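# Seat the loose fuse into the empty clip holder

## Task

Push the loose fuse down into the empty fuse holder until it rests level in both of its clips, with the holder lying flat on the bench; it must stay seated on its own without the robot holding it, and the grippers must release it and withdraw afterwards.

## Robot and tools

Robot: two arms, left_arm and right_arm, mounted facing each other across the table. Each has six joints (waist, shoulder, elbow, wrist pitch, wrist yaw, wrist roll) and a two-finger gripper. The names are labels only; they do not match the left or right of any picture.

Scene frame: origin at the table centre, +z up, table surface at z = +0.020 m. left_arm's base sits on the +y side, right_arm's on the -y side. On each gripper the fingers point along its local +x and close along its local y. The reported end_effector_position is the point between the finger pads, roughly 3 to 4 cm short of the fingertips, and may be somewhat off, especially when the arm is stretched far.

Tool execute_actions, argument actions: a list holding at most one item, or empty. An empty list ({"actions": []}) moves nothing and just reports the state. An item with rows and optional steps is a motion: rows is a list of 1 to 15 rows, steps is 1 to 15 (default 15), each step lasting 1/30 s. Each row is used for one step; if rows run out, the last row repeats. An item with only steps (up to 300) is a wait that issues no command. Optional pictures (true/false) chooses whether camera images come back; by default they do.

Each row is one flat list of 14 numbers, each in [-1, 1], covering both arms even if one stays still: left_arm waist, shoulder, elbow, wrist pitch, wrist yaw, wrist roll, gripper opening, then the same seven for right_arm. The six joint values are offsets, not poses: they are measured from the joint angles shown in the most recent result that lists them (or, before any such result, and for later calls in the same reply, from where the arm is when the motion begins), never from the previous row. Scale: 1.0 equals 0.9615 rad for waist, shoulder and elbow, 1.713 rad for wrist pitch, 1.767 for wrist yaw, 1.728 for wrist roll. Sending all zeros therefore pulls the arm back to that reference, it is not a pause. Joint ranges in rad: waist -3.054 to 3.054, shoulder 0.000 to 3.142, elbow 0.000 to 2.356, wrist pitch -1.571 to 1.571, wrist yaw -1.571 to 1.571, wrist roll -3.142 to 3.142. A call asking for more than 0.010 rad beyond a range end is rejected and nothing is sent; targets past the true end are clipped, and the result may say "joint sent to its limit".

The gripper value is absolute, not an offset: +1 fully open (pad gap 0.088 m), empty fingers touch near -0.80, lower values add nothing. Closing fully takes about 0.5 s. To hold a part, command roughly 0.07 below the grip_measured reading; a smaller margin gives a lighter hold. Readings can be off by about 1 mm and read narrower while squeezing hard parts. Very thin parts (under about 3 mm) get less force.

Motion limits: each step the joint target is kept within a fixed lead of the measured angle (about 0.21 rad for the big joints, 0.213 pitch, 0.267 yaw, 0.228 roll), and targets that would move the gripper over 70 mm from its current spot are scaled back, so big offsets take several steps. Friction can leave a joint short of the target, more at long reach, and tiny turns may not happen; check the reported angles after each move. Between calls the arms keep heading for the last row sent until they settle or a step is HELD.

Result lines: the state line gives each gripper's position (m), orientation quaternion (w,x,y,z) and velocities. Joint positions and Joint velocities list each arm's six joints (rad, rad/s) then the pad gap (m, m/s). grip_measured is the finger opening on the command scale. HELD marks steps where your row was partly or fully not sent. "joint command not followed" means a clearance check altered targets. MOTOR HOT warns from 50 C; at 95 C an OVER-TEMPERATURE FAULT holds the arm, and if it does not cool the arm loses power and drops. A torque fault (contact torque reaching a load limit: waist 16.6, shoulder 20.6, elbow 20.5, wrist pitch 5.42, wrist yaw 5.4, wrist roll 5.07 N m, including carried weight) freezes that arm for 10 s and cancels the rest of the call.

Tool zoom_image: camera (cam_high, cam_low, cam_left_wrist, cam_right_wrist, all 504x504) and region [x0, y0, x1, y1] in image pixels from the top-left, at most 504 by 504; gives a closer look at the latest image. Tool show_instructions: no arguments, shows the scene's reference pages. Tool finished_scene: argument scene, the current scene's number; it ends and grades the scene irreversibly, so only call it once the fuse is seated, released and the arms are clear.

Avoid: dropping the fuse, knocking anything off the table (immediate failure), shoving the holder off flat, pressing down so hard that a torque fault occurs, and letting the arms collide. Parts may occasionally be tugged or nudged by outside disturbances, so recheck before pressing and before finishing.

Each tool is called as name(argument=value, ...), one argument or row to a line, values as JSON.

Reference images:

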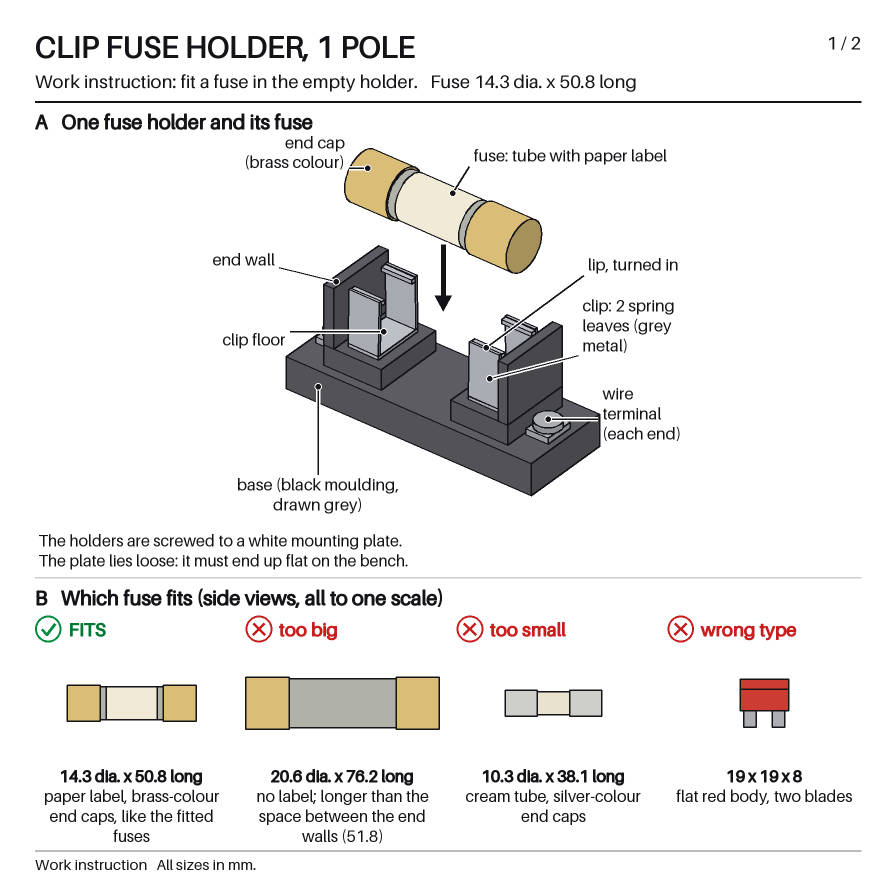

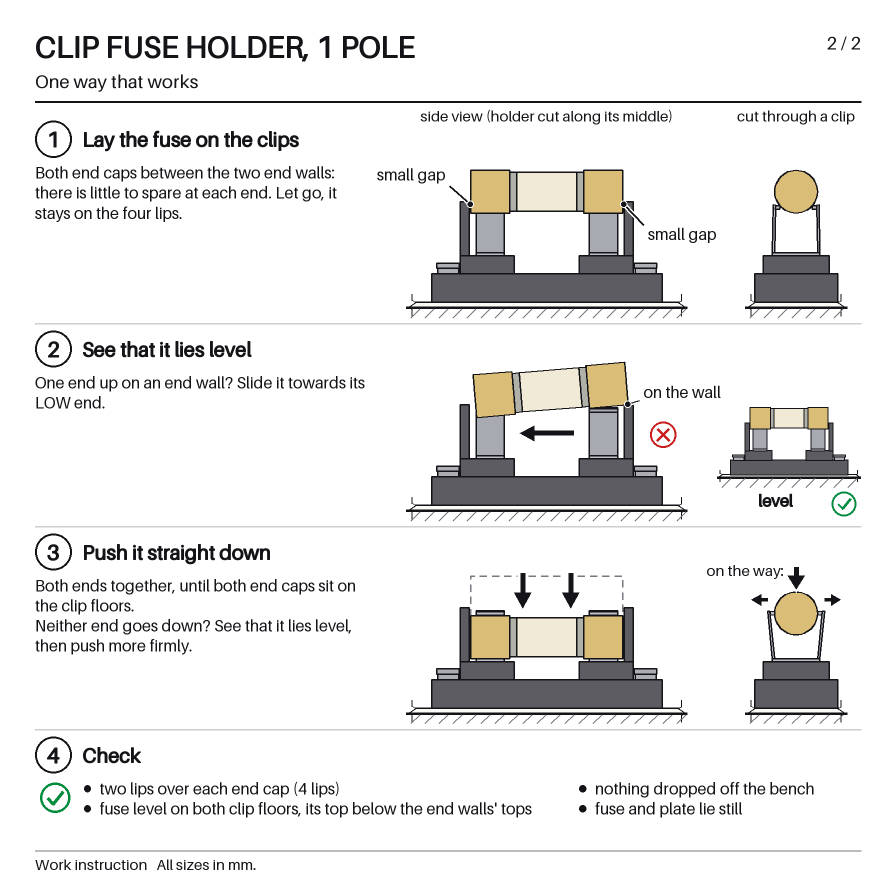

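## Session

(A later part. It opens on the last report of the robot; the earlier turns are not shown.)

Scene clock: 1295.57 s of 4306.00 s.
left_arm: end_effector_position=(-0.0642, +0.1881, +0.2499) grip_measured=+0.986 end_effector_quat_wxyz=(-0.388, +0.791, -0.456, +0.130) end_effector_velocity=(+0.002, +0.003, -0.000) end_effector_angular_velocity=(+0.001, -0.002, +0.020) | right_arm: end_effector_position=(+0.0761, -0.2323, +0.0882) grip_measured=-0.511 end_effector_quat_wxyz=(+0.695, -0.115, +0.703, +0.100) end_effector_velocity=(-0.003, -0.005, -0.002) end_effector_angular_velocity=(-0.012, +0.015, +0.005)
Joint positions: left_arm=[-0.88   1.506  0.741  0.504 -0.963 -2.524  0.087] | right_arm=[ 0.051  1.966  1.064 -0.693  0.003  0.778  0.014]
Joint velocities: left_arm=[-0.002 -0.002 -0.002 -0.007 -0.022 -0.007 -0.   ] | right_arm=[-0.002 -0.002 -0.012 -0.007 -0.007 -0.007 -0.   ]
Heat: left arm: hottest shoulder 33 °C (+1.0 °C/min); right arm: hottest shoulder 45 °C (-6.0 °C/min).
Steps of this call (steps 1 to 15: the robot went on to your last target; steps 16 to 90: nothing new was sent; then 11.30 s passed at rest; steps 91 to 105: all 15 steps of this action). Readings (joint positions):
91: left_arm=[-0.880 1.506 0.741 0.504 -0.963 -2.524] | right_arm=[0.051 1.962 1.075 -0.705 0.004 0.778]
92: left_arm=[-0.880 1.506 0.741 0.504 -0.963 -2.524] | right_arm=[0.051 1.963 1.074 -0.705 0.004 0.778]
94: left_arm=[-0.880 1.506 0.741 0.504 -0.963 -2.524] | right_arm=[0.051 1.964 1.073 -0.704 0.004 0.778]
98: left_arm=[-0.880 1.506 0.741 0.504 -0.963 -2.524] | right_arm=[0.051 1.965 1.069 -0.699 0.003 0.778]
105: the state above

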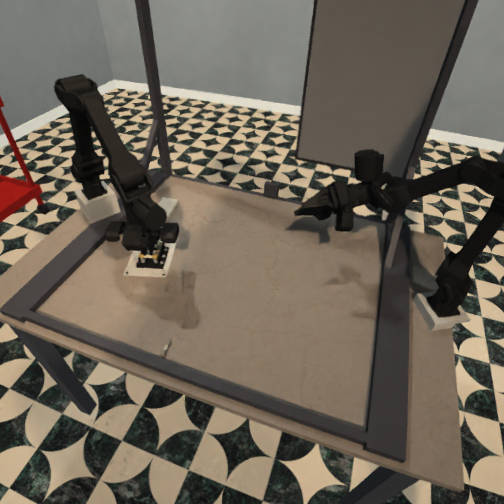

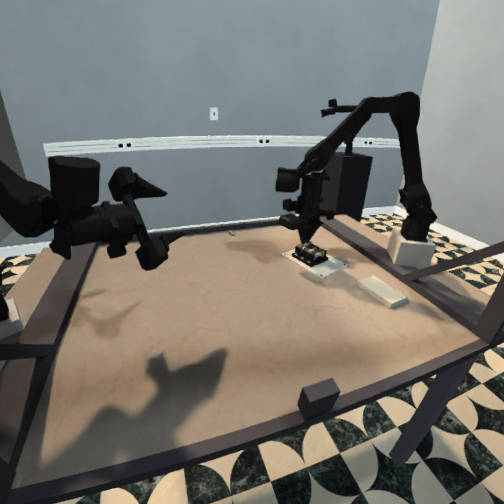

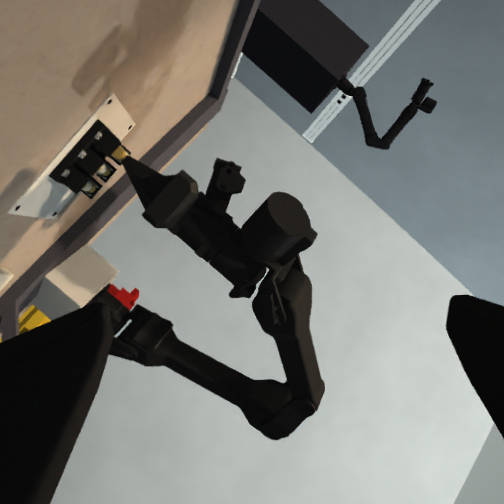

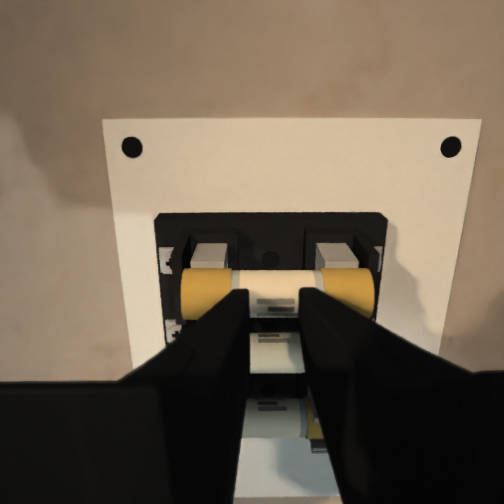

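execute_actions(
  actions=[
    {"rows": [[0,0,0,0,0,0,1, 0,0.172,-0.074,0.042,0,0,-0.514],[0,0,0,0,0,0,1, 0,0.172,-0.076,0.045,0,0,-0.514],[0,0,0,0,0,0,1, 0,0.172,-0.078,0.049,0,0,-0.514],[0,0,0,0,0,0,1, 0,0.173,-0.080,0.053,0,0,-0.514],[0,0,0,0,0,0,1, 0,0.173,-0.082,0.057,0,0,-0.514],[0,0,0,0,0,0,1, 0,0.174,-0.084,0.061,0,0,-0.514],[0,0,0,0,0,0,1, 0,0.174,-0.086,0.065,0,0,-0.514],[0,0,0,0,0,0,1, 0,0.175,-0.088,0.069,0,0,-0.514],[0,0,0,0,0,0,1, 0,0.175,-0.090,0.073,0,0,-0.514],[0,0,0,0,0,0,1, 0,0.175,-0.092,0.077,0,0,-0.514]], "steps": 15},
  ],
)

Scene clock: 1362.97 s of 4306.00 s.
left_arm: end_effector_position=(-0.0642, +0.1881, +0.2499) grip_measured=+0.986 end_effector_quat_wxyz=(-0.388, +0.791, -0.456, +0.130) end_effector_velocity=(+0.000, +0.001, -0.001) end_effector_angular_velocity=(+0.010, -0.011, +0.004) | right_arm: end_effector_position=(+0.0784, -0.2264, +0.0980) grip_measured=-0.511 end_effector_quat_wxyz=(+0.702, -0.104, +0.696, +0.111) end_effector_velocity=(-0.003, -0.004, +0.002) end_effector_angular_velocity=(-0.012, +0.014, +0.005)
Joint positions: left_arm=[-0.88   1.506  0.741  0.504 -0.963 -2.524  0.087] | right_arm=[ 0.052  1.936  1.069 -0.689  0.     0.778  0.014]
Joint velocities: left_arm=[-0.002 -0.002 -0.002 -0.007 -0.007  0.007  0.   ] | right_arm=[-0.002 -0.007 -0.002 -0.022 -0.007 -0.007  0.   ]
Heat: left arm: hottest shoulder 33 °C (+0.0 °C/min); right arm: hottest wrist pitch 75 °C (+26.3 °C/min). Fold the right arm in close to its base before you think long.
TORQUE FAULT: the external load on joint 4 (wrist pitch) of the right arm reached its load limit, and that arm stopped for 10 seconds. A torque fault stops only its own arm. That arm's remaining commands of this call were not run. That arm holds where it stopped, with its grip as last carried out, and accepts commands again: back off and push less far. That arm stops again, at the same cost, whenever a joint's load reaches its limit.
MOTOR HOT: a motor of the right arm reached 50 °C. Now the hottest motor of the right arm, joint 4 (wrist pitch), reports 75 °C. The temperature limit of the motors' drives, at which the controller stops that arm, is 95 °C. To cool a motor, set the load down, stop pushing, or move to a pose that needs little force.
The stop of the right arm began at step 98 of this call (marked STOPPED below). From that step on that arm followed nothing that you had sent. 8 of its steps, steps kept back included, did not run and will not run. Nothing is kept back now, and the robot has no last target.
Steps of this call (steps 1 to 15: the robot went on to your last target; steps 16 to 90: nothing new was sent; then 54.13 s passed at rest; steps 91 to 105: all 15 steps of this action; steps 106 to 398: the stop continued). Readings (joint positions):
91: left_arm=[-0.880 1.506 0.741 0.504 -0.963 -2.524] | right_arm=[0.051 1.966 1.063 -0.692 0.003 0.778]
92: left_arm=[-0.880 1.506 0.741 0.504 -0.963 -2.524] | right_arm=[0.051 1.966 1.063 -0.691 0.003 0.778]
94: left_arm=[-0.880 1.506 0.741 0.504 -0.963 -2.524] | right_arm=[0.051 1.966 1.060 -0.688 0.003 0.778]
98: left_arm=[-0.880 1.506 0.741 0.504 -0.963 -2.524] | right_arm=[0.052 1.938 1.068 -0.694 0.000 0.778] STOPPED (the right arm)
398: the state above

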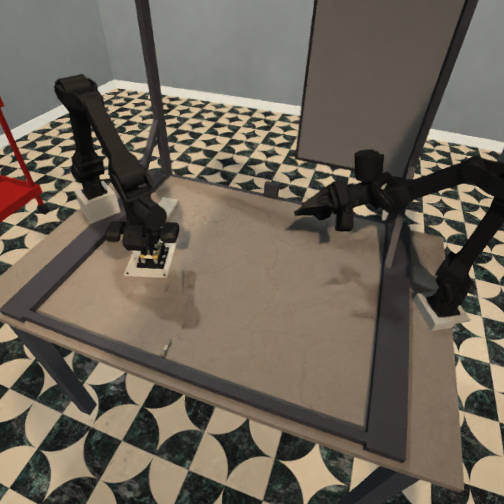

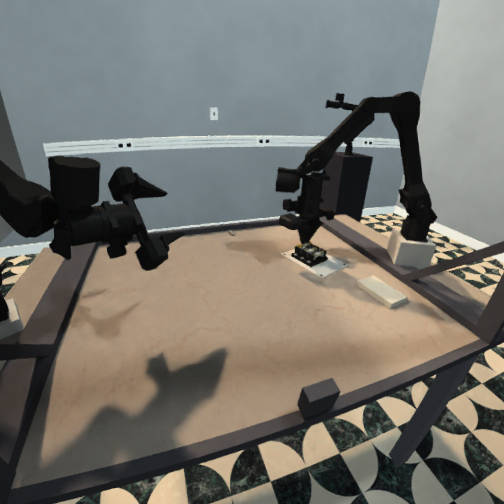

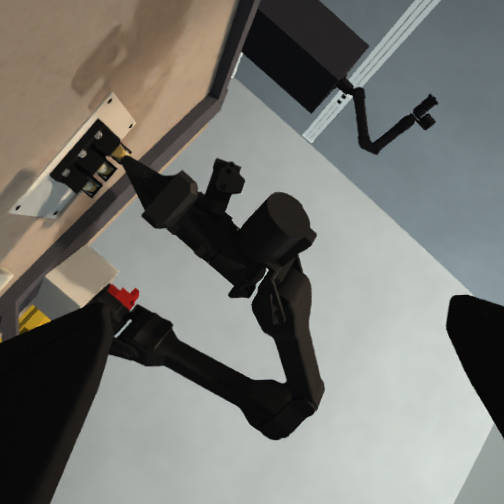

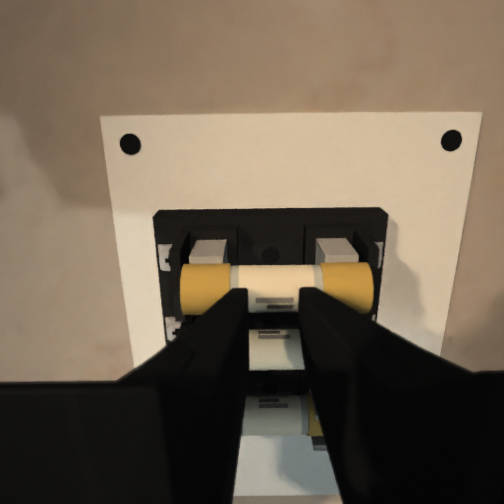

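execute_actions(
  actions=[
    {"rows": [[0,0,0,0,0,0,1, 0,-0.004,0.008,-0.005,0,0,-0.514],[0,0,0,0,0,0,1, 0,-0.007,0.015,-0.010,0,0,-0.514],[0,0,0,0,0,0,1, 0,-0.010,0.022,-0.016,0,0,-0.514],[0,0,0,0,0,0,1, 0,-0.012,0.029,-0.021,0,0,-0.514],[0,0,0,0,0,0,1, 0,-0.014,0.036,-0.026,0,0,-0.514],[0,0,0,0,0,0,1, 0,-0.016,0.042,-0.032,0,0,-0.514],[0,0,0,0,0,0,1, 0,-0.018,0.048,-0.037,0,0,-0.514],[0,0,0,0,0,0,1, 0,-0.019,0.053,-0.041,0,0,-0.514]], "steps": 15},
  ],
)

Scene clock: 1378.73 s of 4306.00 s.
left_arm: end_effector_position=(-0.0642, +0.1881, +0.2499) grip_measured=+0.986 end_effector_quat_wxyz=(-0.388, +0.791, -0.456, +0.130) end_effector_velocity=(-0.000, -0.001, +0.003) end_effector_angular_velocity=(-0.015, +0.012, -0.004) | right_arm: end_effector_position=(+0.0789, -0.2254, +0.1088) grip_measured=-0.512 end_effector_quat_wxyz=(+0.698, -0.109, +0.700, +0.106) end_effector_velocity=(-0.003, -0.002, +0.001) end_effector_angular_velocity=(-0.012, +0.015, +0.010)
Joint positions: left_arm=[-0.88   1.506  0.741  0.504 -0.963 -2.524  0.087] | right_arm=[ 0.052  1.928  1.11  -0.756  0.     0.778  0.014]
Joint velocities: left_arm=[ 0.002 -0.002  0.002  0.007  0.007 -0.007 -0.   ] | right_arm=[ 0.002 -0.002  0.002 -0.022 -0.007 -0.007 -0.   ]
Heat: left arm: hottest shoulder 33 °C (+0.0 °C/min); right arm: hottest wrist pitch 62 °C (-2.0 °C/min). Fold the right arm in close to its base before you think long.
MOTOR HOT: still on. Now the hottest motor of the right arm, joint 4 (wrist pitch), reports 62 °C; a drive's own limit is 95 °C.
Steps of this call (steps 1 to 90: nothing new was sent; then 12.27 s passed at rest; steps 91 to 105: all 15 steps of this action). Readings (joint positions):
91: left_arm=[-0.880 1.506 0.741 0.504 -0.963 -2.524] | right_arm=[0.052 1.933 1.070 -0.691 0.000 0.778]
92: left_arm=[-0.880 1.506 0.741 0.504 -0.963 -2.524] | right_arm=[0.052 1.931 1.072 -0.692 0.000 0.778]
94: left_arm=[-0.880 1.506 0.741 0.504 -0.963 -2.524] | right_arm=[0.052 1.931 1.079 -0.701 0.000 0.778]
98: left_arm=[-0.880 1.506 0.741 0.504 -0.963 -2.524] | right_arm=[0.052 1.931 1.094 -0.739 0.000 0.778]
105: the state above

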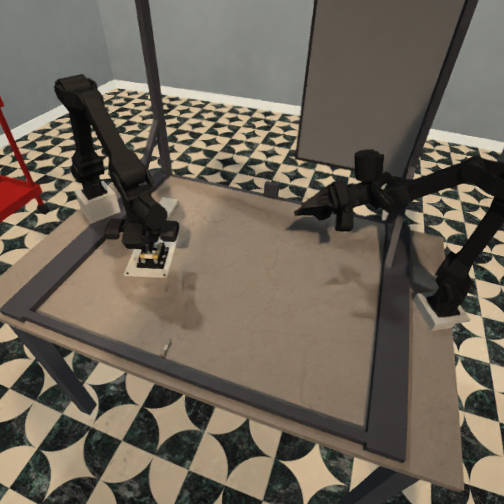

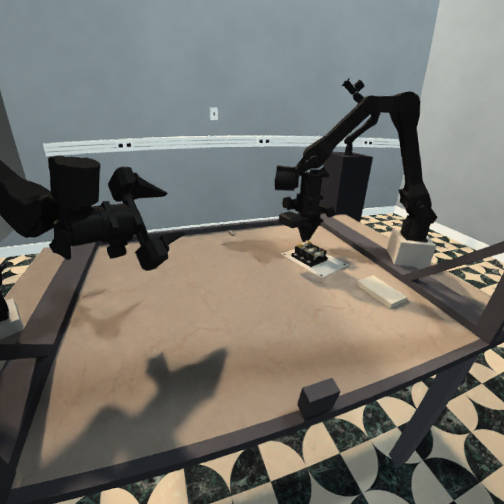

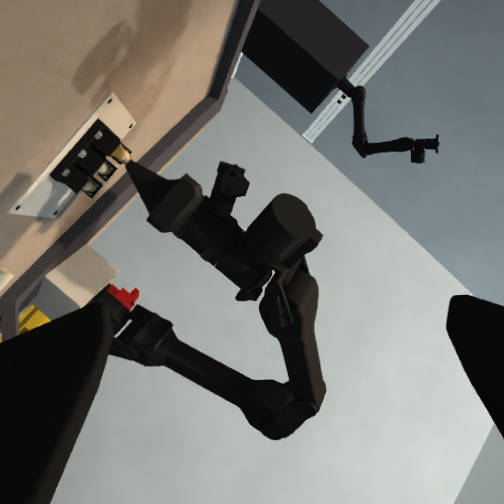

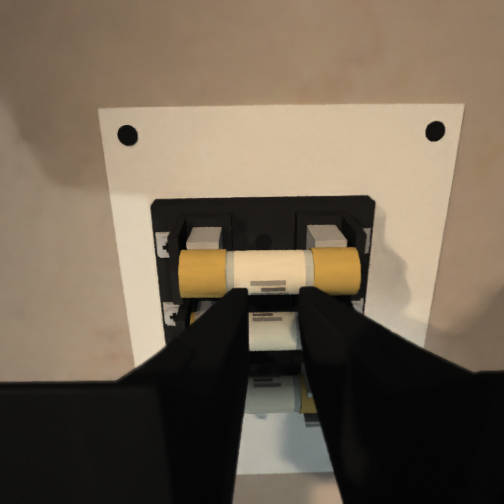

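execute_actions(
  actions=[
    {"rows": [[0,0,0,0,0,0,1, -0.003,-0.018,-0.012,0.006,0,-0.003,-0.48],[0,0,0,0,0,0,1, -0.004,-0.027,-0.024,0.014,0,-0.004,-0.44],[0,0,0,0,0,0,1, -0.005,-0.036,-0.037,0.023,0,-0.005,-0.40],[0,0,0,0,0,0,1, -0.006,-0.045,-0.050,0.032,0,-0.006,-0.36],[0,0,0,0,0,0,1, -0.007,-0.054,-0.063,0.041,0,-0.007,-0.32],[0,0,0,0,0,0,1, -0.008,-0.063,-0.076,0.050,0,-0.008,-0.28],[0,0,0,0,0,0,1, -0.009,-0.072,-0.089,0.059,0,-0.009,-0.24],[0,0,0,0,0,0,1, -0.010,-0.081,-0.102,0.068,0,-0.010,-0.20],[0,0,0,0,0,0,1, -0.011,-0.090,-0.115,0.077,0,-0.010,-0.17],[0,0,0,0,0,0,1, -0.012,-0.097,-0.127,0.085,0,-0.010,-0.146],[0,0,0,0,0,0,1, -0.012,-0.102,-0.137,0.092,0,-0.010,-0.146],[0,0,0,0,0,0,1, -0.012,-0.102,-0.1443,0.0968,0,-0.010,-0.146]], "steps": 15},
  ],
  pictures=false,
)

execute_actions(
  actions=[
    {"steps": 10},
  ],
)

Scene clock: 1490.20 s of 4306.00 s.
left_arm: end_effector_position=(-0.0642, +0.1881, +0.2499) grip_measured=+0.986 end_effector_quat_wxyz=(-0.388, +0.791, -0.456, +0.130) end_effector_velocity=(+0.000, +0.001, -0.003) end_effector_angular_velocity=(+0.007, -0.000, +0.006) | right_arm: end_effector_position=(+0.0805, -0.2285, +0.1091) grip_measured=-0.161 end_effector_quat_wxyz=(+0.721, -0.077, +0.674, +0.139) end_effector_velocity=(-0.008, -0.010, -0.013) end_effector_angular_velocity=(+0.029, +0.007, +0.022)
Joint positions: left_arm=[-0.88   1.506  0.741  0.504 -0.963 -2.524  0.087] | right_arm=[ 0.044  1.843  0.986 -0.603  0.     0.767  0.031]
Joint velocities: left_arm=[-0.002  0.002 -0.002 -0.007 -0.007 -0.007 -0.   ] | right_arm=[-0.002 -0.027 -0.1    0.095 -0.022 -0.022  0.007]
Heat: left arm: hottest shoulder 33 °C (+0.0 °C/min); right arm: hottest shoulder 51 °C (+0.0 °C/min). Fold the right arm in close to its base before you think long.
MOTOR HOT: still on. Now the hottest motor of the right arm, joint 2 (shoulder), reports 51 °C; a drive's own limit is 95 °C.
Steps of this call (steps 1 to 15: the robot went on to your last target; steps 16 to 90: nothing new was sent; then 107.97 s passed at rest; steps 91 to 105: all 15 steps of this action). Readings (joint positions):
91: left_arm=[-0.880 1.506 0.741 0.504 -0.963 -2.524] | right_arm=[0.052 1.928 1.110 -0.758 0.000 0.778]
92: left_arm=[-0.880 1.506 0.741 0.504 -0.963 -2.524] | right_arm=[0.052 1.925 1.107 -0.753 0.000 0.778]
94: left_arm=[-0.880 1.506 0.741 0.504 -0.963 -2.524] | right_arm=[0.052 1.914 1.094 -0.731 0.000 0.777]
98: left_arm=[-0.880 1.506 0.741 0.504 -0.963 -2.524] | right_arm=[0.048 1.881 1.050 -0.678 0.000 0.771]
105: the state above

Scene clock: 1490.53 s of 4306.00 s.
left_arm: end_effector_position=(-0.0642, +0.1881, +0.2499) grip_measured=+0.986 end_effector_quat_wxyz=(-0.388, +0.791, -0.456, +0.130) end_effector_velocity=(-0.002, +0.002, -0.001) end_effector_angular_velocity=(+0.002, +0.001, +0.001) | right_arm: end_effector_position=(+0.0804, -0.2285, +0.1086) grip_measured=-0.149 end_effector_quat_wxyz=(+0.723, -0.076, +0.673, +0.141) end_effector_velocity=(+0.000, +0.001, +0.000) end_effector_angular_velocity=(+0.009, +0.002, +0.006)
Joint positions: left_arm=[-0.88   1.506  0.741  0.504 -0.963 -2.524  0.087] | right_arm=[ 0.044  1.84   0.979 -0.593  0.     0.766  0.032]
Joint velocities: left_arm=[-0.007 -0.002 -0.002 -0.007 -0.007 -0.007 -0.   ] | right_arm=[-0.002 -0.002 -0.002  0.007 -0.007 -0.007 -0.   ]
Heat: left arm: hottest shoulder 33 °C (+0.0 °C/min); right arm: hottest shoulder 51 °C (+0.0 °C/min). Fold the right arm in close to its base before you think long.
MOTOR HOT: still on. Now the hottest motor of the right arm, joint 2 (shoulder), reports 51 °C; a drive's own limit is 95 °C.
Steps of this call (steps 1 to 10: the robot went on to your last target). Readings (joint positions):
1: left_arm=[-0.880 1.506 0.741 0.504 -0.963 -2.524] | right_arm=[0.044 1.842 0.983 -0.600 0.000 0.766]
2: left_arm=[-0.880 1.506 0.741 0.504 -0.963 -2.524] | right_arm=[0.044 1.842 0.981 -0.597 0.000 0.766]
4: left_arm=[-0.880 1.506 0.741 0.504 -0.963 -2.524] | right_arm=[0.044 1.842 0.980 -0.595 0.000 0.766]
8: left_arm=[-0.880 1.506 0.741 0.504 -0.963 -2.524] | right_arm=[0.044 1.841 0.979 -0.593 0.000 0.766]
10: the state above

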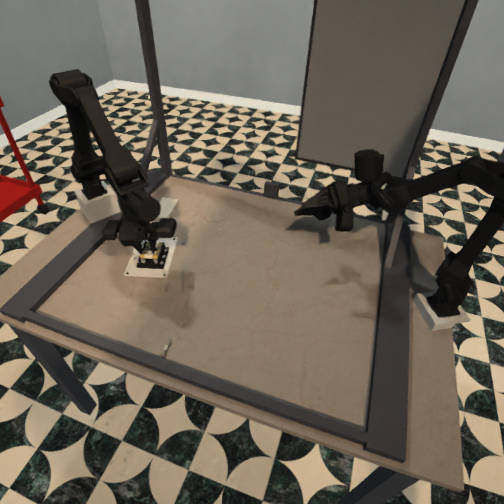

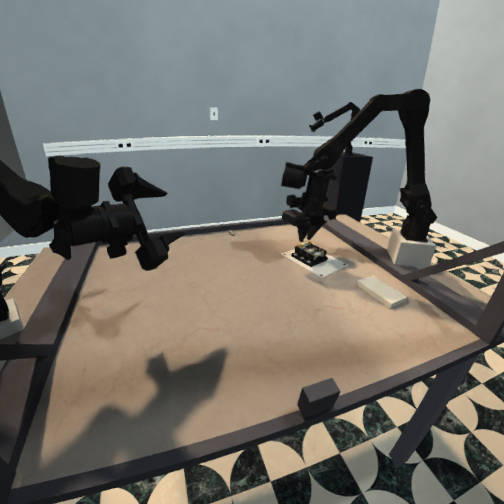

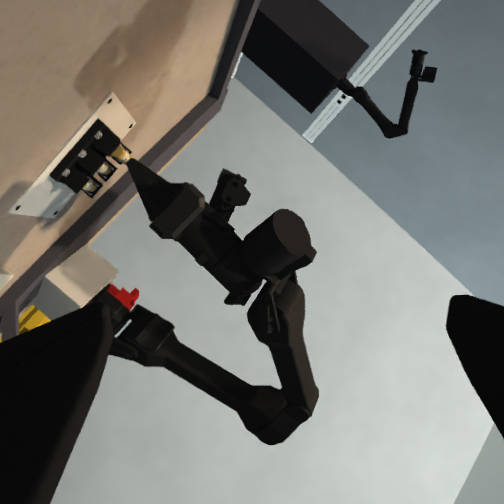

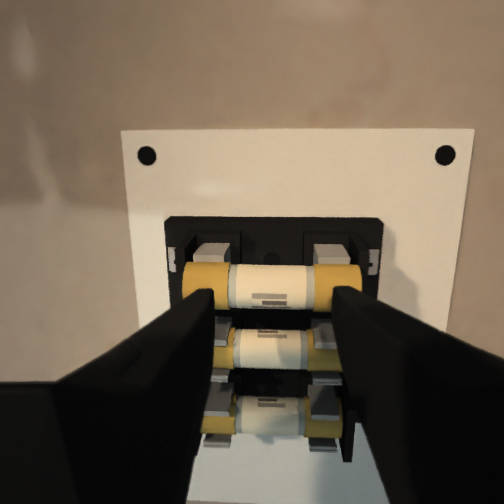

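execute_actions(
  actions=[
    {"rows": [[0,0,0,0,0,0,1, 0,0.010,-0.008,0.002,0,0,-0.146],[0,0,0,0,0,0,1, 0,0.013,-0.010,0.004,0,0,-0.146],[0,0,0,0,0,0,1, 0,0.016,-0.012,0.006,0,0,-0.146],[0,0,0,0,0,0,1, 0,0.019,-0.014,0.008,0,0,-0.146],[0,0,0,0,0,0,1, 0,0.023,-0.017,0.009,0,0,-0.146],[0,0,0,0,0,0,1, 0,0.029,-0.021,0.010,0,0,-0.146],[0,0,0,0,0,0,1, 0,0.037,-0.026,0.011,0,0,-0.146],[0,0,0,0,0,0,1, 0,0.046,-0.032,0.012,0,0,-0.146],[0,0,0,0,0,0,1, 0,0.056,-0.039,0.013,0,0,-0.146],[0,0,0,0,0,0,1, 0,0.066,-0.046,0.014,0,0,-0.146],[0,0,0,0,0,0,1, 0,0.076,-0.053,0.015,0,0,-0.146],[0,0,0,0,0,0,1, 0,0.086,-0.060,0.015,0,0,-0.146],[0,0,0,0,0,0,1, 0,0.096,-0.067,0.016,0,0,-0.146],[0,0,0,0,0,0,1, 0,0.106,-0.073,0.017,0,0,-0.146],[0,0,0,0,0,0,1, 0,0.114,-0.079,0.017,0,0,-0.146]], "steps": 15},
  ],
  pictures=false,
)

execute_actions(
  actions=[
    {"steps": 8},
  ],
)

Scene clock: 1518.30 s of 4306.00 s.
left_arm: end_effector_position=(-0.0642, +0.1881, +0.2499) grip_measured=+0.986 end_effector_quat_wxyz=(-0.388, +0.791, -0.456, +0.130) end_effector_velocity=(+0.000, +0.001, -0.003) end_effector_angular_velocity=(+0.007, -0.000, +0.006) | right_arm: end_effector_position=(+0.0779, -0.2339, +0.0953) grip_measured=-0.149 end_effector_quat_wxyz=(+0.718, -0.084, +0.678, +0.133) end_effector_velocity=(-0.007, -0.013, -0.018) end_effector_angular_velocity=(-0.051, +0.035, +0.006)
Joint positions: left_arm=[-0.88   1.506  0.741  0.504 -0.963 -2.524  0.087] | right_arm=[ 0.044  1.871  0.958 -0.569  0.003  0.766  0.032]
Joint velocities: left_arm=[-0.002  0.002 -0.002 -0.007 -0.007 -0.007 -0.   ] | right_arm=[-0.002  0.037 -0.032  0.007 -0.007 -0.007 -0.   ]
Heat: left arm: hottest shoulder 33 °C (+0.0 °C/min); right arm: hottest shoulder 50 °C (-1.0 °C/min). Fold the right arm in close to its base before you think long.
MOTOR HOT: still on. Now the hottest motor of the right arm, joint 2 (shoulder), reports 50 °C; a drive's own limit is 95 °C.
Steps of this call (steps 1 to 30: the robot went on to your last target; steps 31 to 90: nothing new was sent; then 24.27 s passed at rest; steps 91 to 105: all 15 steps of this action). Readings (joint positions):
91: left_arm=[-0.880 1.506 0.741 0.504 -0.963 -2.524] | right_arm=[0.044 1.840 0.979 -0.593 0.000 0.766]
92: left_arm=[-0.880 1.506 0.741 0.504 -0.963 -2.524] | right_arm=[0.044 1.841 0.978 -0.591 0.000 0.766]
94: left_arm=[-0.880 1.506 0.741 0.504 -0.963 -2.524] | right_arm=[0.044 1.843 0.977 -0.587 0.000 0.766]
98: left_arm=[-0.880 1.506 0.741 0.504 -0.963 -2.524] | right_arm=[0.044 1.858 0.969 -0.577 0.001 0.766]
105: the state above

Scene clock: 1518.57 s of 4306.00 s.
left_arm: end_effector_position=(-0.0642, +0.1881, +0.2499) grip_measured=+0.986 end_effector_quat_wxyz=(-0.388, +0.791, -0.456, +0.130) end_effector_velocity=(+0.002, +0.001, +0.001) end_effector_angular_velocity=(-0.020, +0.019, +0.013) | right_arm: end_effector_position=(+0.0776, -0.2344, +0.0946) grip_measured=-0.149 end_effector_quat_wxyz=(+0.717, -0.084, +0.679, +0.132) end_effector_velocity=(-0.001, -0.002, +0.000) end_effector_angular_velocity=(-0.003, +0.009, +0.005)
Joint positions: left_arm=[-0.88   1.506  0.741  0.504 -0.963 -2.524  0.087] | right_arm=[ 0.044  1.872  0.956 -0.567  0.003  0.766  0.032]
Joint velocities: left_arm=[ 0.002 -0.002 -0.002  0.007 -0.007 -0.022  0.   ] | right_arm=[-0.002 -0.002 -0.002 -0.007 -0.007 -0.007 -0.   ]
Heat: left arm: hottest shoulder 33 °C (+0.0 °C/min); right arm: hottest shoulder 50 °C (-1.0 °C/min). Fold the right arm in close to its base before you think long.
MOTOR HOT: still on. Now the hottest motor of the right arm, joint 2 (shoulder), reports 50 °C; a drive's own limit is 95 °C.
Steps of this call (steps 1 to 8: the robot went on to your last target). Readings (joint positions):
1: left_arm=[-0.880 1.506 0.741 0.504 -0.963 -2.524] | right_arm=[0.044 1.871 0.957 -0.568 0.003 0.766]
2: left_arm=[-0.880 1.506 0.741 0.504 -0.963 -2.524] | right_arm=[0.044 1.872 0.957 -0.568 0.003 0.766]
4: left_arm=[-0.880 1.506 0.741 0.504 -0.963 -2.524] | right_arm=[0.044 1.872 0.957 -0.568 0.003 0.766]
8: the state above

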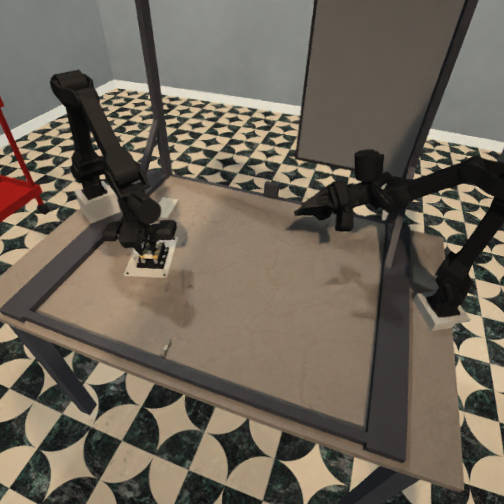

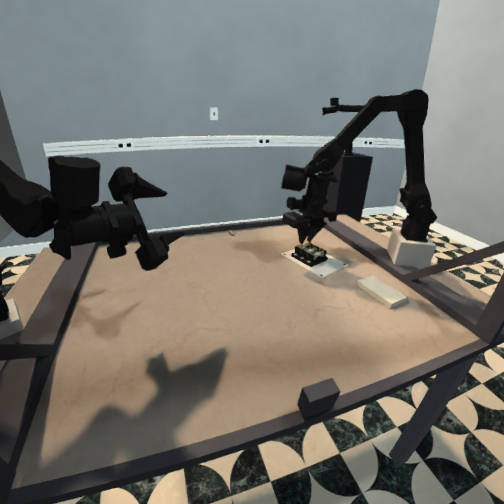

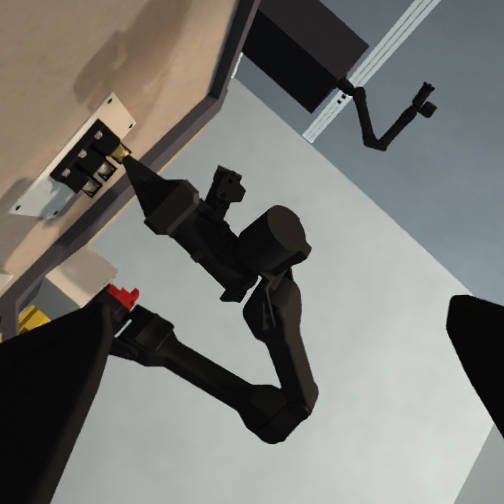

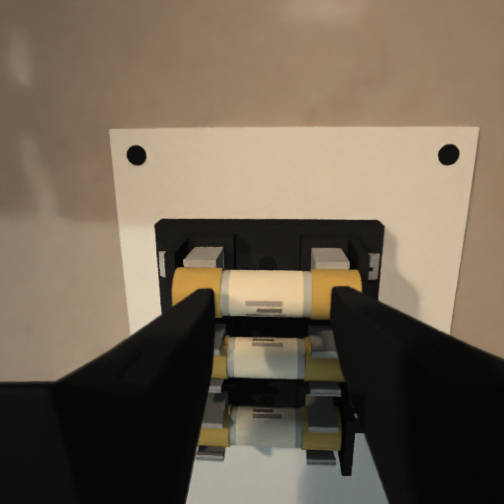

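execute_actions(
  actions=[
    {"rows": [[0,0,0,0,0,0,1, 0,0.085,-0.057,0.003,0,0,-0.146],[0,0,0,0,0,0,1, 0,0.089,-0.060,0.004,0,0,-0.146],[0,0,0,0,0,0,1, 0,0.093,-0.062,0.005,0,0,-0.146],[0,0,0,0,0,0,1, 0,0.097,-0.065,0.006,0,0,-0.146],[0,0,0,0,0,0,1, 0,0.101,-0.067,0.006,0,0,-0.146],[0,0,0,0,0,0,1, 0,0.105,-0.070,0.007,0,0,-0.146],[0,0,0,0,0,0,1, 0,0.109,-0.072,0.008,0,0,-0.146],[0,0,0,0,0,0,1, 0,0.113,-0.075,0.009,0,0,-0.146],[0,0,0,0,0,0,1, 0,0.117,-0.077,0.009,0,0,-0.146],[0,0,0,0,0,0,1, 0,0.121,-0.080,0.010,0,0,-0.146],[0,0,0,0,0,0,1, 0,0.125,-0.082,0.011,0,0,-0.146],[0,0,0,0,0,0,1, 0,0.129,-0.085,0.012,0,0,-0.146],[0,0,0,0,0,0,1, 0,0.133,-0.087,0.012,0,0,-0.146],[0,0,0,0,0,0,1, 0,0.135,-0.088,0.013,0,0,-0.146]], "steps": 15},
  ],
)

Scene clock: 1534.70 s of 4306.00 s.
left_arm: end_effector_position=(-0.0642, +0.1881, +0.2499) grip_measured=+0.986 end_effector_quat_wxyz=(-0.388, +0.791, -0.456, +0.130) end_effector_velocity=(+0.000, +0.001, -0.001) end_effector_angular_velocity=(+0.002, +0.001, +0.006) | right_arm: end_effector_position=(+0.0771, -0.2364, +0.0899) grip_measured=-0.149 end_effector_quat_wxyz=(+0.718, -0.088, +0.678, +0.130) end_effector_velocity=(-0.007, -0.013, -0.028) end_effector_angular_velocity=(-0.060, +0.039, +0.020)
Joint positions: left_arm=[-0.88   1.506  0.741  0.504 -0.963 -2.524  0.087] | right_arm=[ 0.045  1.883  0.947 -0.556  0.009  0.766  0.032]
Joint velocities: left_arm=[-0.002 -0.002 -0.002 -0.007 -0.007 -0.007 -0.   ] | right_arm=[-0.002  0.071 -0.037  0.037 -0.007 -0.022 -0.   ]
Heat: left arm: hottest shoulder 33 °C (+0.0 °C/min); right arm: hottest shoulder 46 °C (-5.0 °C/min).
MOTOR HOT: cleared. Now the hottest motor of the right arm, joint 2 (shoulder), reports 46 °C.
Steps of this call (steps 1 to 15: the robot went on to your last target; steps 16 to 90: nothing new was sent; then 12.63 s passed at rest; steps 91 to 105: all 15 steps of this action). Readings (joint positions):
91: left_arm=[-0.880 1.506 0.741 0.504 -0.963 -2.524] | right_arm=[0.044 1.873 0.956 -0.567 0.003 0.766]
92: left_arm=[-0.880 1.506 0.741 0.504 -0.963 -2.524] | right_arm=[0.044 1.873 0.956 -0.567 0.003 0.766]
94: left_arm=[-0.880 1.506 0.741 0.504 -0.963 -2.524] | right_arm=[0.044 1.875 0.955 -0.566 0.004 0.766]
98: left_arm=[-0.880 1.506 0.741 0.504 -0.963 -2.524] | right_arm=[0.045 1.877 0.952 -0.564 0.005 0.766]
105: the state above

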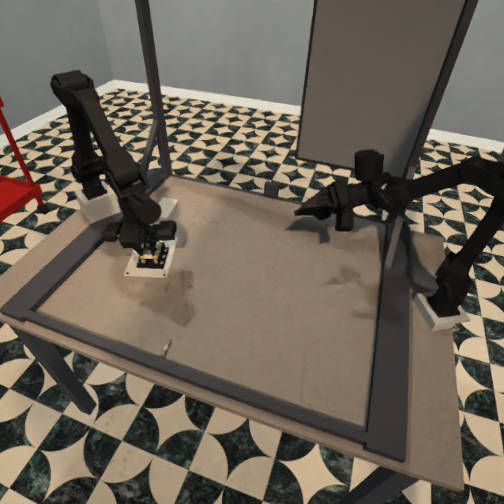

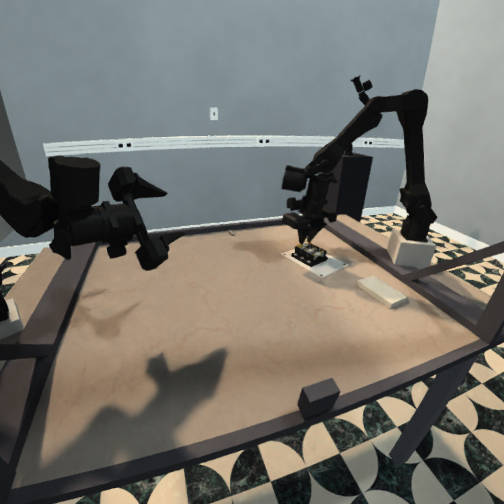

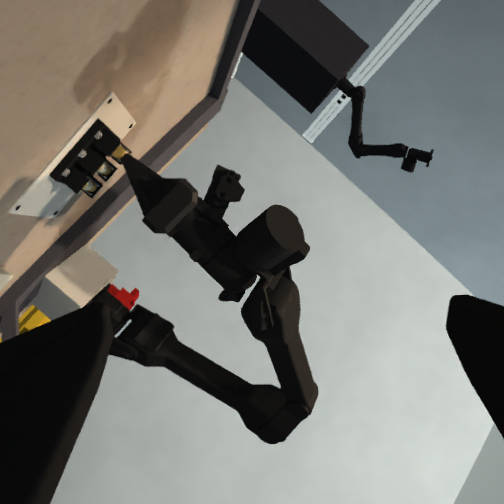

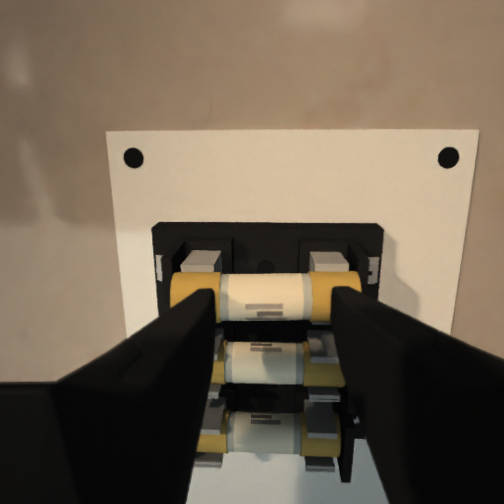

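It's starting to move (velocity downward). Checking.

execute_actions(
  actions=[],
)

zoom_image(
  camera="cam_right_wrist",
  region=[140, 200, 400, 350],
)

Scene clock: 1541.90 s of 4306.00 s.
left_arm: end_effector_position=(-0.0642, +0.1881, +0.2499) grip_measured=+0.986 end_effector_quat_wxyz=(-0.388, +0.791, -0.456, +0.130) end_effector_velocity=(-0.000, +0.000, -0.001) end_effector_angular_velocity=(+0.002, +0.001, +0.006) | right_arm: end_effector_position=(+0.0770, -0.2366, +0.0894) grip_measured=-0.148 end_effector_quat_wxyz=(+0.718, -0.088, +0.679, +0.129) end_effector_velocity=(-0.003, -0.004, -0.002) end_effector_angular_velocity=(-0.012, +0.014, +0.005)
Joint positions: left_arm=[-0.88   1.506  0.741  0.504 -0.963 -2.524  0.087] | right_arm=[ 0.045  1.884  0.946 -0.554  0.009  0.766  0.032]
Joint velocities: left_arm=[-0.002  0.002  0.002 -0.007 -0.007 -0.007 -0.   ] | right_arm=[-0.002  0.002 -0.007 -0.007 -0.007 -0.007 -0.   ]
Heat: left arm: hottest shoulder 33 °C (+0.0 °C/min); right arm: hottest shoulder 46 °C (-5.1 °C/min).
Steps of this call (steps 1 to 15: the robot went on to your last target; steps 16 to 90: nothing new was sent; then 4.20 s passed at rest). Readings (joint positions):
1: left_arm=[-0.880 1.506 0.741 0.504 -0.963 -2.524] | right_arm=[0.045 1.884 0.947 -0.555 0.009 0.766]
2: left_arm=[-0.880 1.506 0.741 0.504 -0.963 -2.524] | right_arm=[0.045 1.884 0.947 -0.554 0.009 0.766]
4: left_arm=[-0.880 1.506 0.741 0.504 -0.963 -2.524] | right_arm=[0.045 1.884 0.946 -0.554 0.009 0.766]
8: left_arm=[-0.880 1.506 0.741 0.504 -0.963 -2.524] | right_arm=[0.045 1.884 0.946 -0.554 0.009 0.766]
90: the state above
All arms were judged still, so your last target was given up. Only a new action makes them travel on or press farther. Fingers that are still opening or closing keep moving.

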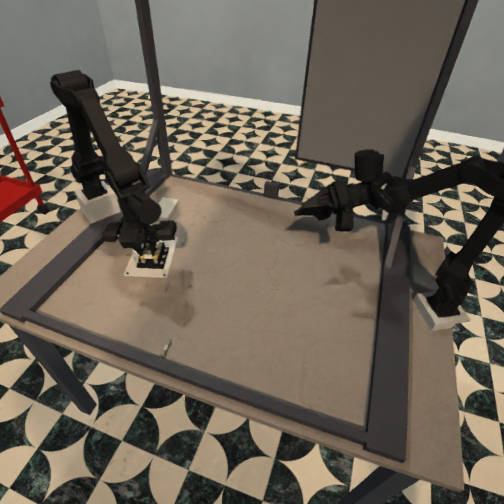

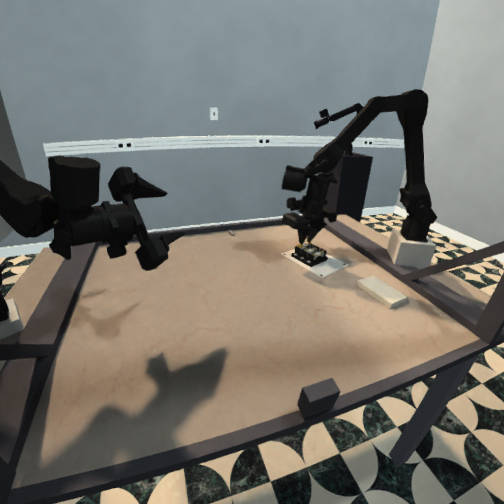

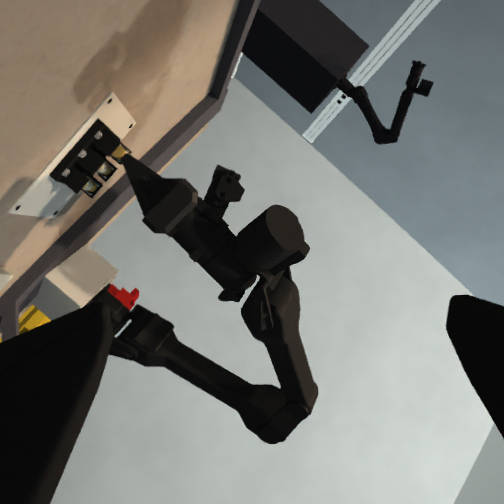

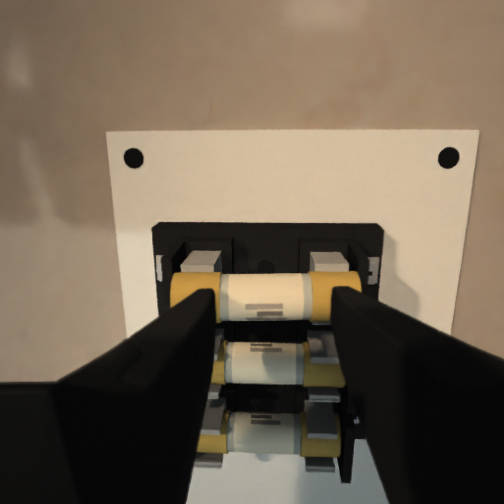

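Region (140, 200, 400, 350) of cam_right_wrist's 504x504 image, scaled by 1.938, with more detail than that image has; it fills the top 291 rows of this view, and the rest is white.

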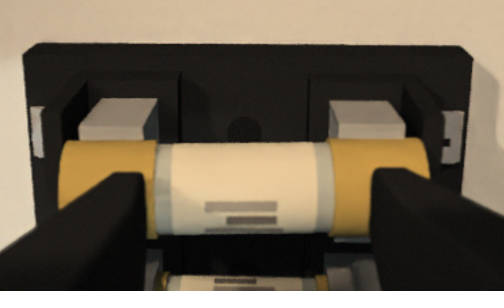

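execute_actions(
  actions=[
    {"rows": [[0,0,0,0,0,0,1, -0.002,0.121,-0.082,0.008,-0.005,0,-0.146],[0,0,0,0,0,0,1, -0.004,0.118,-0.086,0.011,-0.006,0,-0.146],[0,0,0,0,0,0,1, -0.005,0.116,-0.090,0.013,-0.008,0,-0.146],[0,0,0,0,0,0,1, -0.007,0.113,-0.094,0.016,-0.009,0,-0.146],[0,0,0,0,0,0,1, -0.009,0.111,-0.098,0.019,-0.011,0,-0.146],[0,0,0,0,0,0,1, -0.010,0.108,-0.102,0.022,-0.013,0,-0.146],[0,0,0,0,0,0,1, -0.012,0.106,-0.106,0.024,-0.014,0,-0.146],[0,0,0,0,0,0,1, -0.014,0.103,-0.110,0.027,-0.016,0,-0.146],[0,0,0,0,0,0,1, -0.015,0.101,-0.114,0.030,-0.017,0,-0.146],[0,0,0,0,0,0,1, -0.017,0.098,-0.118,0.033,-0.019,0,-0.146],[0,0,0,0,0,0,1, -0.019,0.096,-0.122,0.035,-0.021,0,-0.146],[0,0,0,0,0,0,1, -0.020,0.093,-0.126,0.038,-0.022,0,-0.146],[0,0,0,0,0,0,1, -0.022,0.091,-0.130,0.041,-0.024,0,-0.146],[0,0,0,0,0,0,1, -0.024,0.088,-0.135,0.044,-0.026,0,-0.146]], "steps": 15},
  ],
  pictures=false,
)

execute_actions(
  actions=[
    {"steps": 8},
  ],
)

zoom_image(
  camera="cam_right_wrist",
  region=[140, 200, 400, 350],
)

Scene clock: 1581.80 s of 4306.00 s.
left_arm: end_effector_position=(-0.0642, +0.1881, +0.2499) grip_measured=+0.986 end_effector_quat_wxyz=(-0.388, +0.791, -0.456, +0.130) end_effector_velocity=(+0.004, +0.003, +0.001) end_effector_angular_velocity=(-0.010, -0.002, +0.034) | right_arm: end_effector_position=(+0.0771, -0.2388, +0.0872) grip_measured=-0.148 end_effector_quat_wxyz=(+0.716, -0.065, +0.681, +0.140) end_effector_velocity=(-0.001, -0.008, -0.003) end_effector_angular_velocity=(+0.114, +0.078, -0.064)
Joint positions: left_arm=[-0.88   1.506  0.741  0.504 -0.963 -2.524  0.087] | right_arm=[ 0.024  1.862  0.901 -0.495 -0.026  0.766  0.032]
Joint velocities: left_arm=[-0.002  0.002 -0.002  0.007 -0.037 -0.007 -0.   ] | right_arm=[-0.071 -0.051 -0.1    0.11  -0.125  0.007 -0.   ]
Heat: left arm: hottest shoulder 33 °C (+0.0 °C/min); right arm: hottest shoulder 47 °C (-2.0 °C/min).
Steps of this call (steps 1 to 90: nothing new was sent; then 36.40 s passed at rest; steps 91 to 105: all 15 steps of this action). Readings (joint positions):
91: left_arm=[-0.880 1.506 0.741 0.504 -0.963 -2.524] | right_arm=[0.045 1.884 0.946 -0.553 0.009 0.766]
92: left_arm=[-0.880 1.506 0.741 0.504 -0.963 -2.524] | right_arm=[0.045 1.884 0.944 -0.552 0.009 0.766]
94: left_arm=[-0.880 1.506 0.741 0.504 -0.963 -2.524] | right_arm=[0.044 1.883 0.941 -0.548 0.007 0.766]
98: left_arm=[-0.880 1.506 0.741 0.504 -0.963 -2.524] | right_arm=[0.037 1.876 0.928 -0.531 -0.004 0.766]
105: the state above

Scene clock: 1582.07 s of 4306.00 s.
left_arm: end_effector_position=(-0.0642, +0.1881, +0.2499) grip_measured=+0.986 end_effector_quat_wxyz=(-0.388, +0.791, -0.456, +0.130) end_effector_velocity=(-0.002, -0.000, +0.001) end_effector_angular_velocity=(-0.010, +0.011, -0.008) | right_arm: end_effector_position=(+0.0772, -0.2391, +0.0868) grip_measured=-0.148 end_effector_quat_wxyz=(+0.715, -0.060, +0.682, +0.142) end_effector_velocity=(-0.002, -0.003, -0.001) end_effector_angular_velocity=(-0.008, +0.010, +0.020)
Joint positions: left_arm=[-0.88   1.506  0.741  0.504 -0.963 -2.524  0.087] | right_arm=[ 0.02   1.859  0.894 -0.486 -0.034  0.766  0.032]
Joint velocities: left_arm=[-0.002 -0.002 -0.002  0.007  0.007 -0.007 -0.   ] | right_arm=[-0.002 -0.002 -0.007 -0.007 -0.007 -0.022 -0.   ]
Heat: left arm: hottest shoulder 33 °C (+0.0 °C/min); right arm: hottest shoulder 47 °C (-2.0 °C/min).
Steps of this call (steps 1 to 8: the robot went on to your last target). Readings (joint positions):
1: left_arm=[-0.880 1.506 0.741 0.504 -0.963 -2.524] | right_arm=[0.023 1.861 0.898 -0.491 -0.030 0.766]
2: left_arm=[-0.880 1.506 0.741 0.504 -0.963 -2.524] | right_arm=[0.021 1.861 0.896 -0.489 -0.032 0.766]
4: left_arm=[-0.880 1.506 0.741 0.504 -0.963 -2.524] | right_arm=[0.020 1.860 0.895 -0.487 -0.034 0.766]
8: the state above

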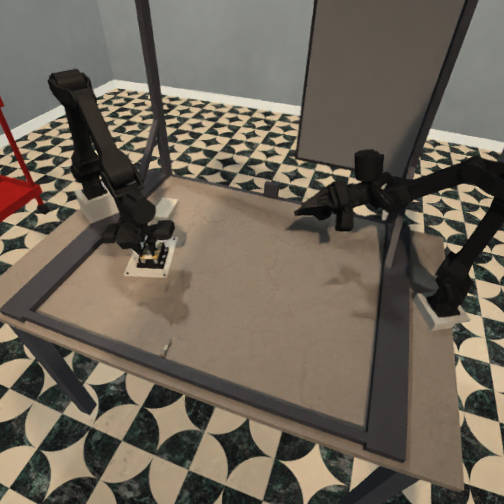

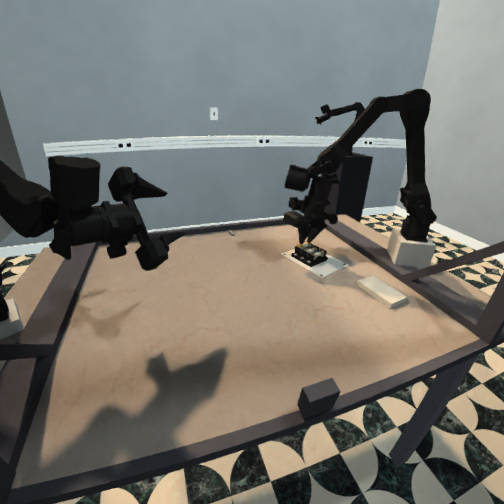

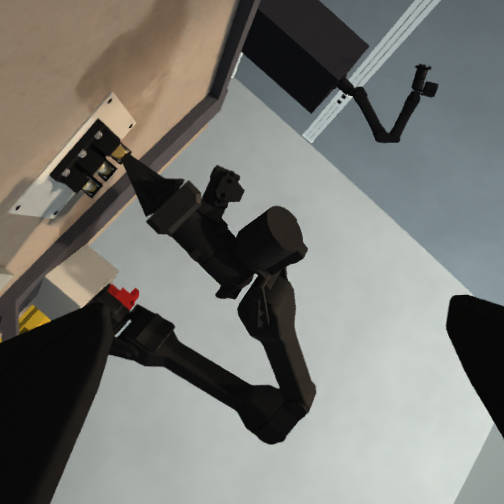

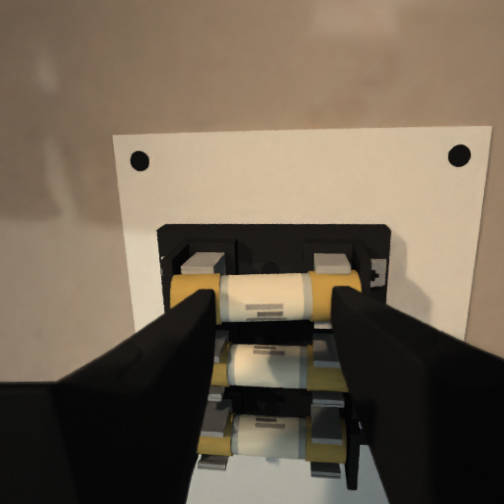

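Region (140, 200, 400, 350) of cam_right_wrist's 504x504 image, scaled by 1.938, with more detail than that image has; it fills the top 291 rows of this view, and the rest is white.

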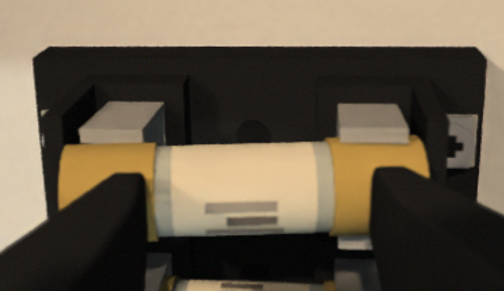

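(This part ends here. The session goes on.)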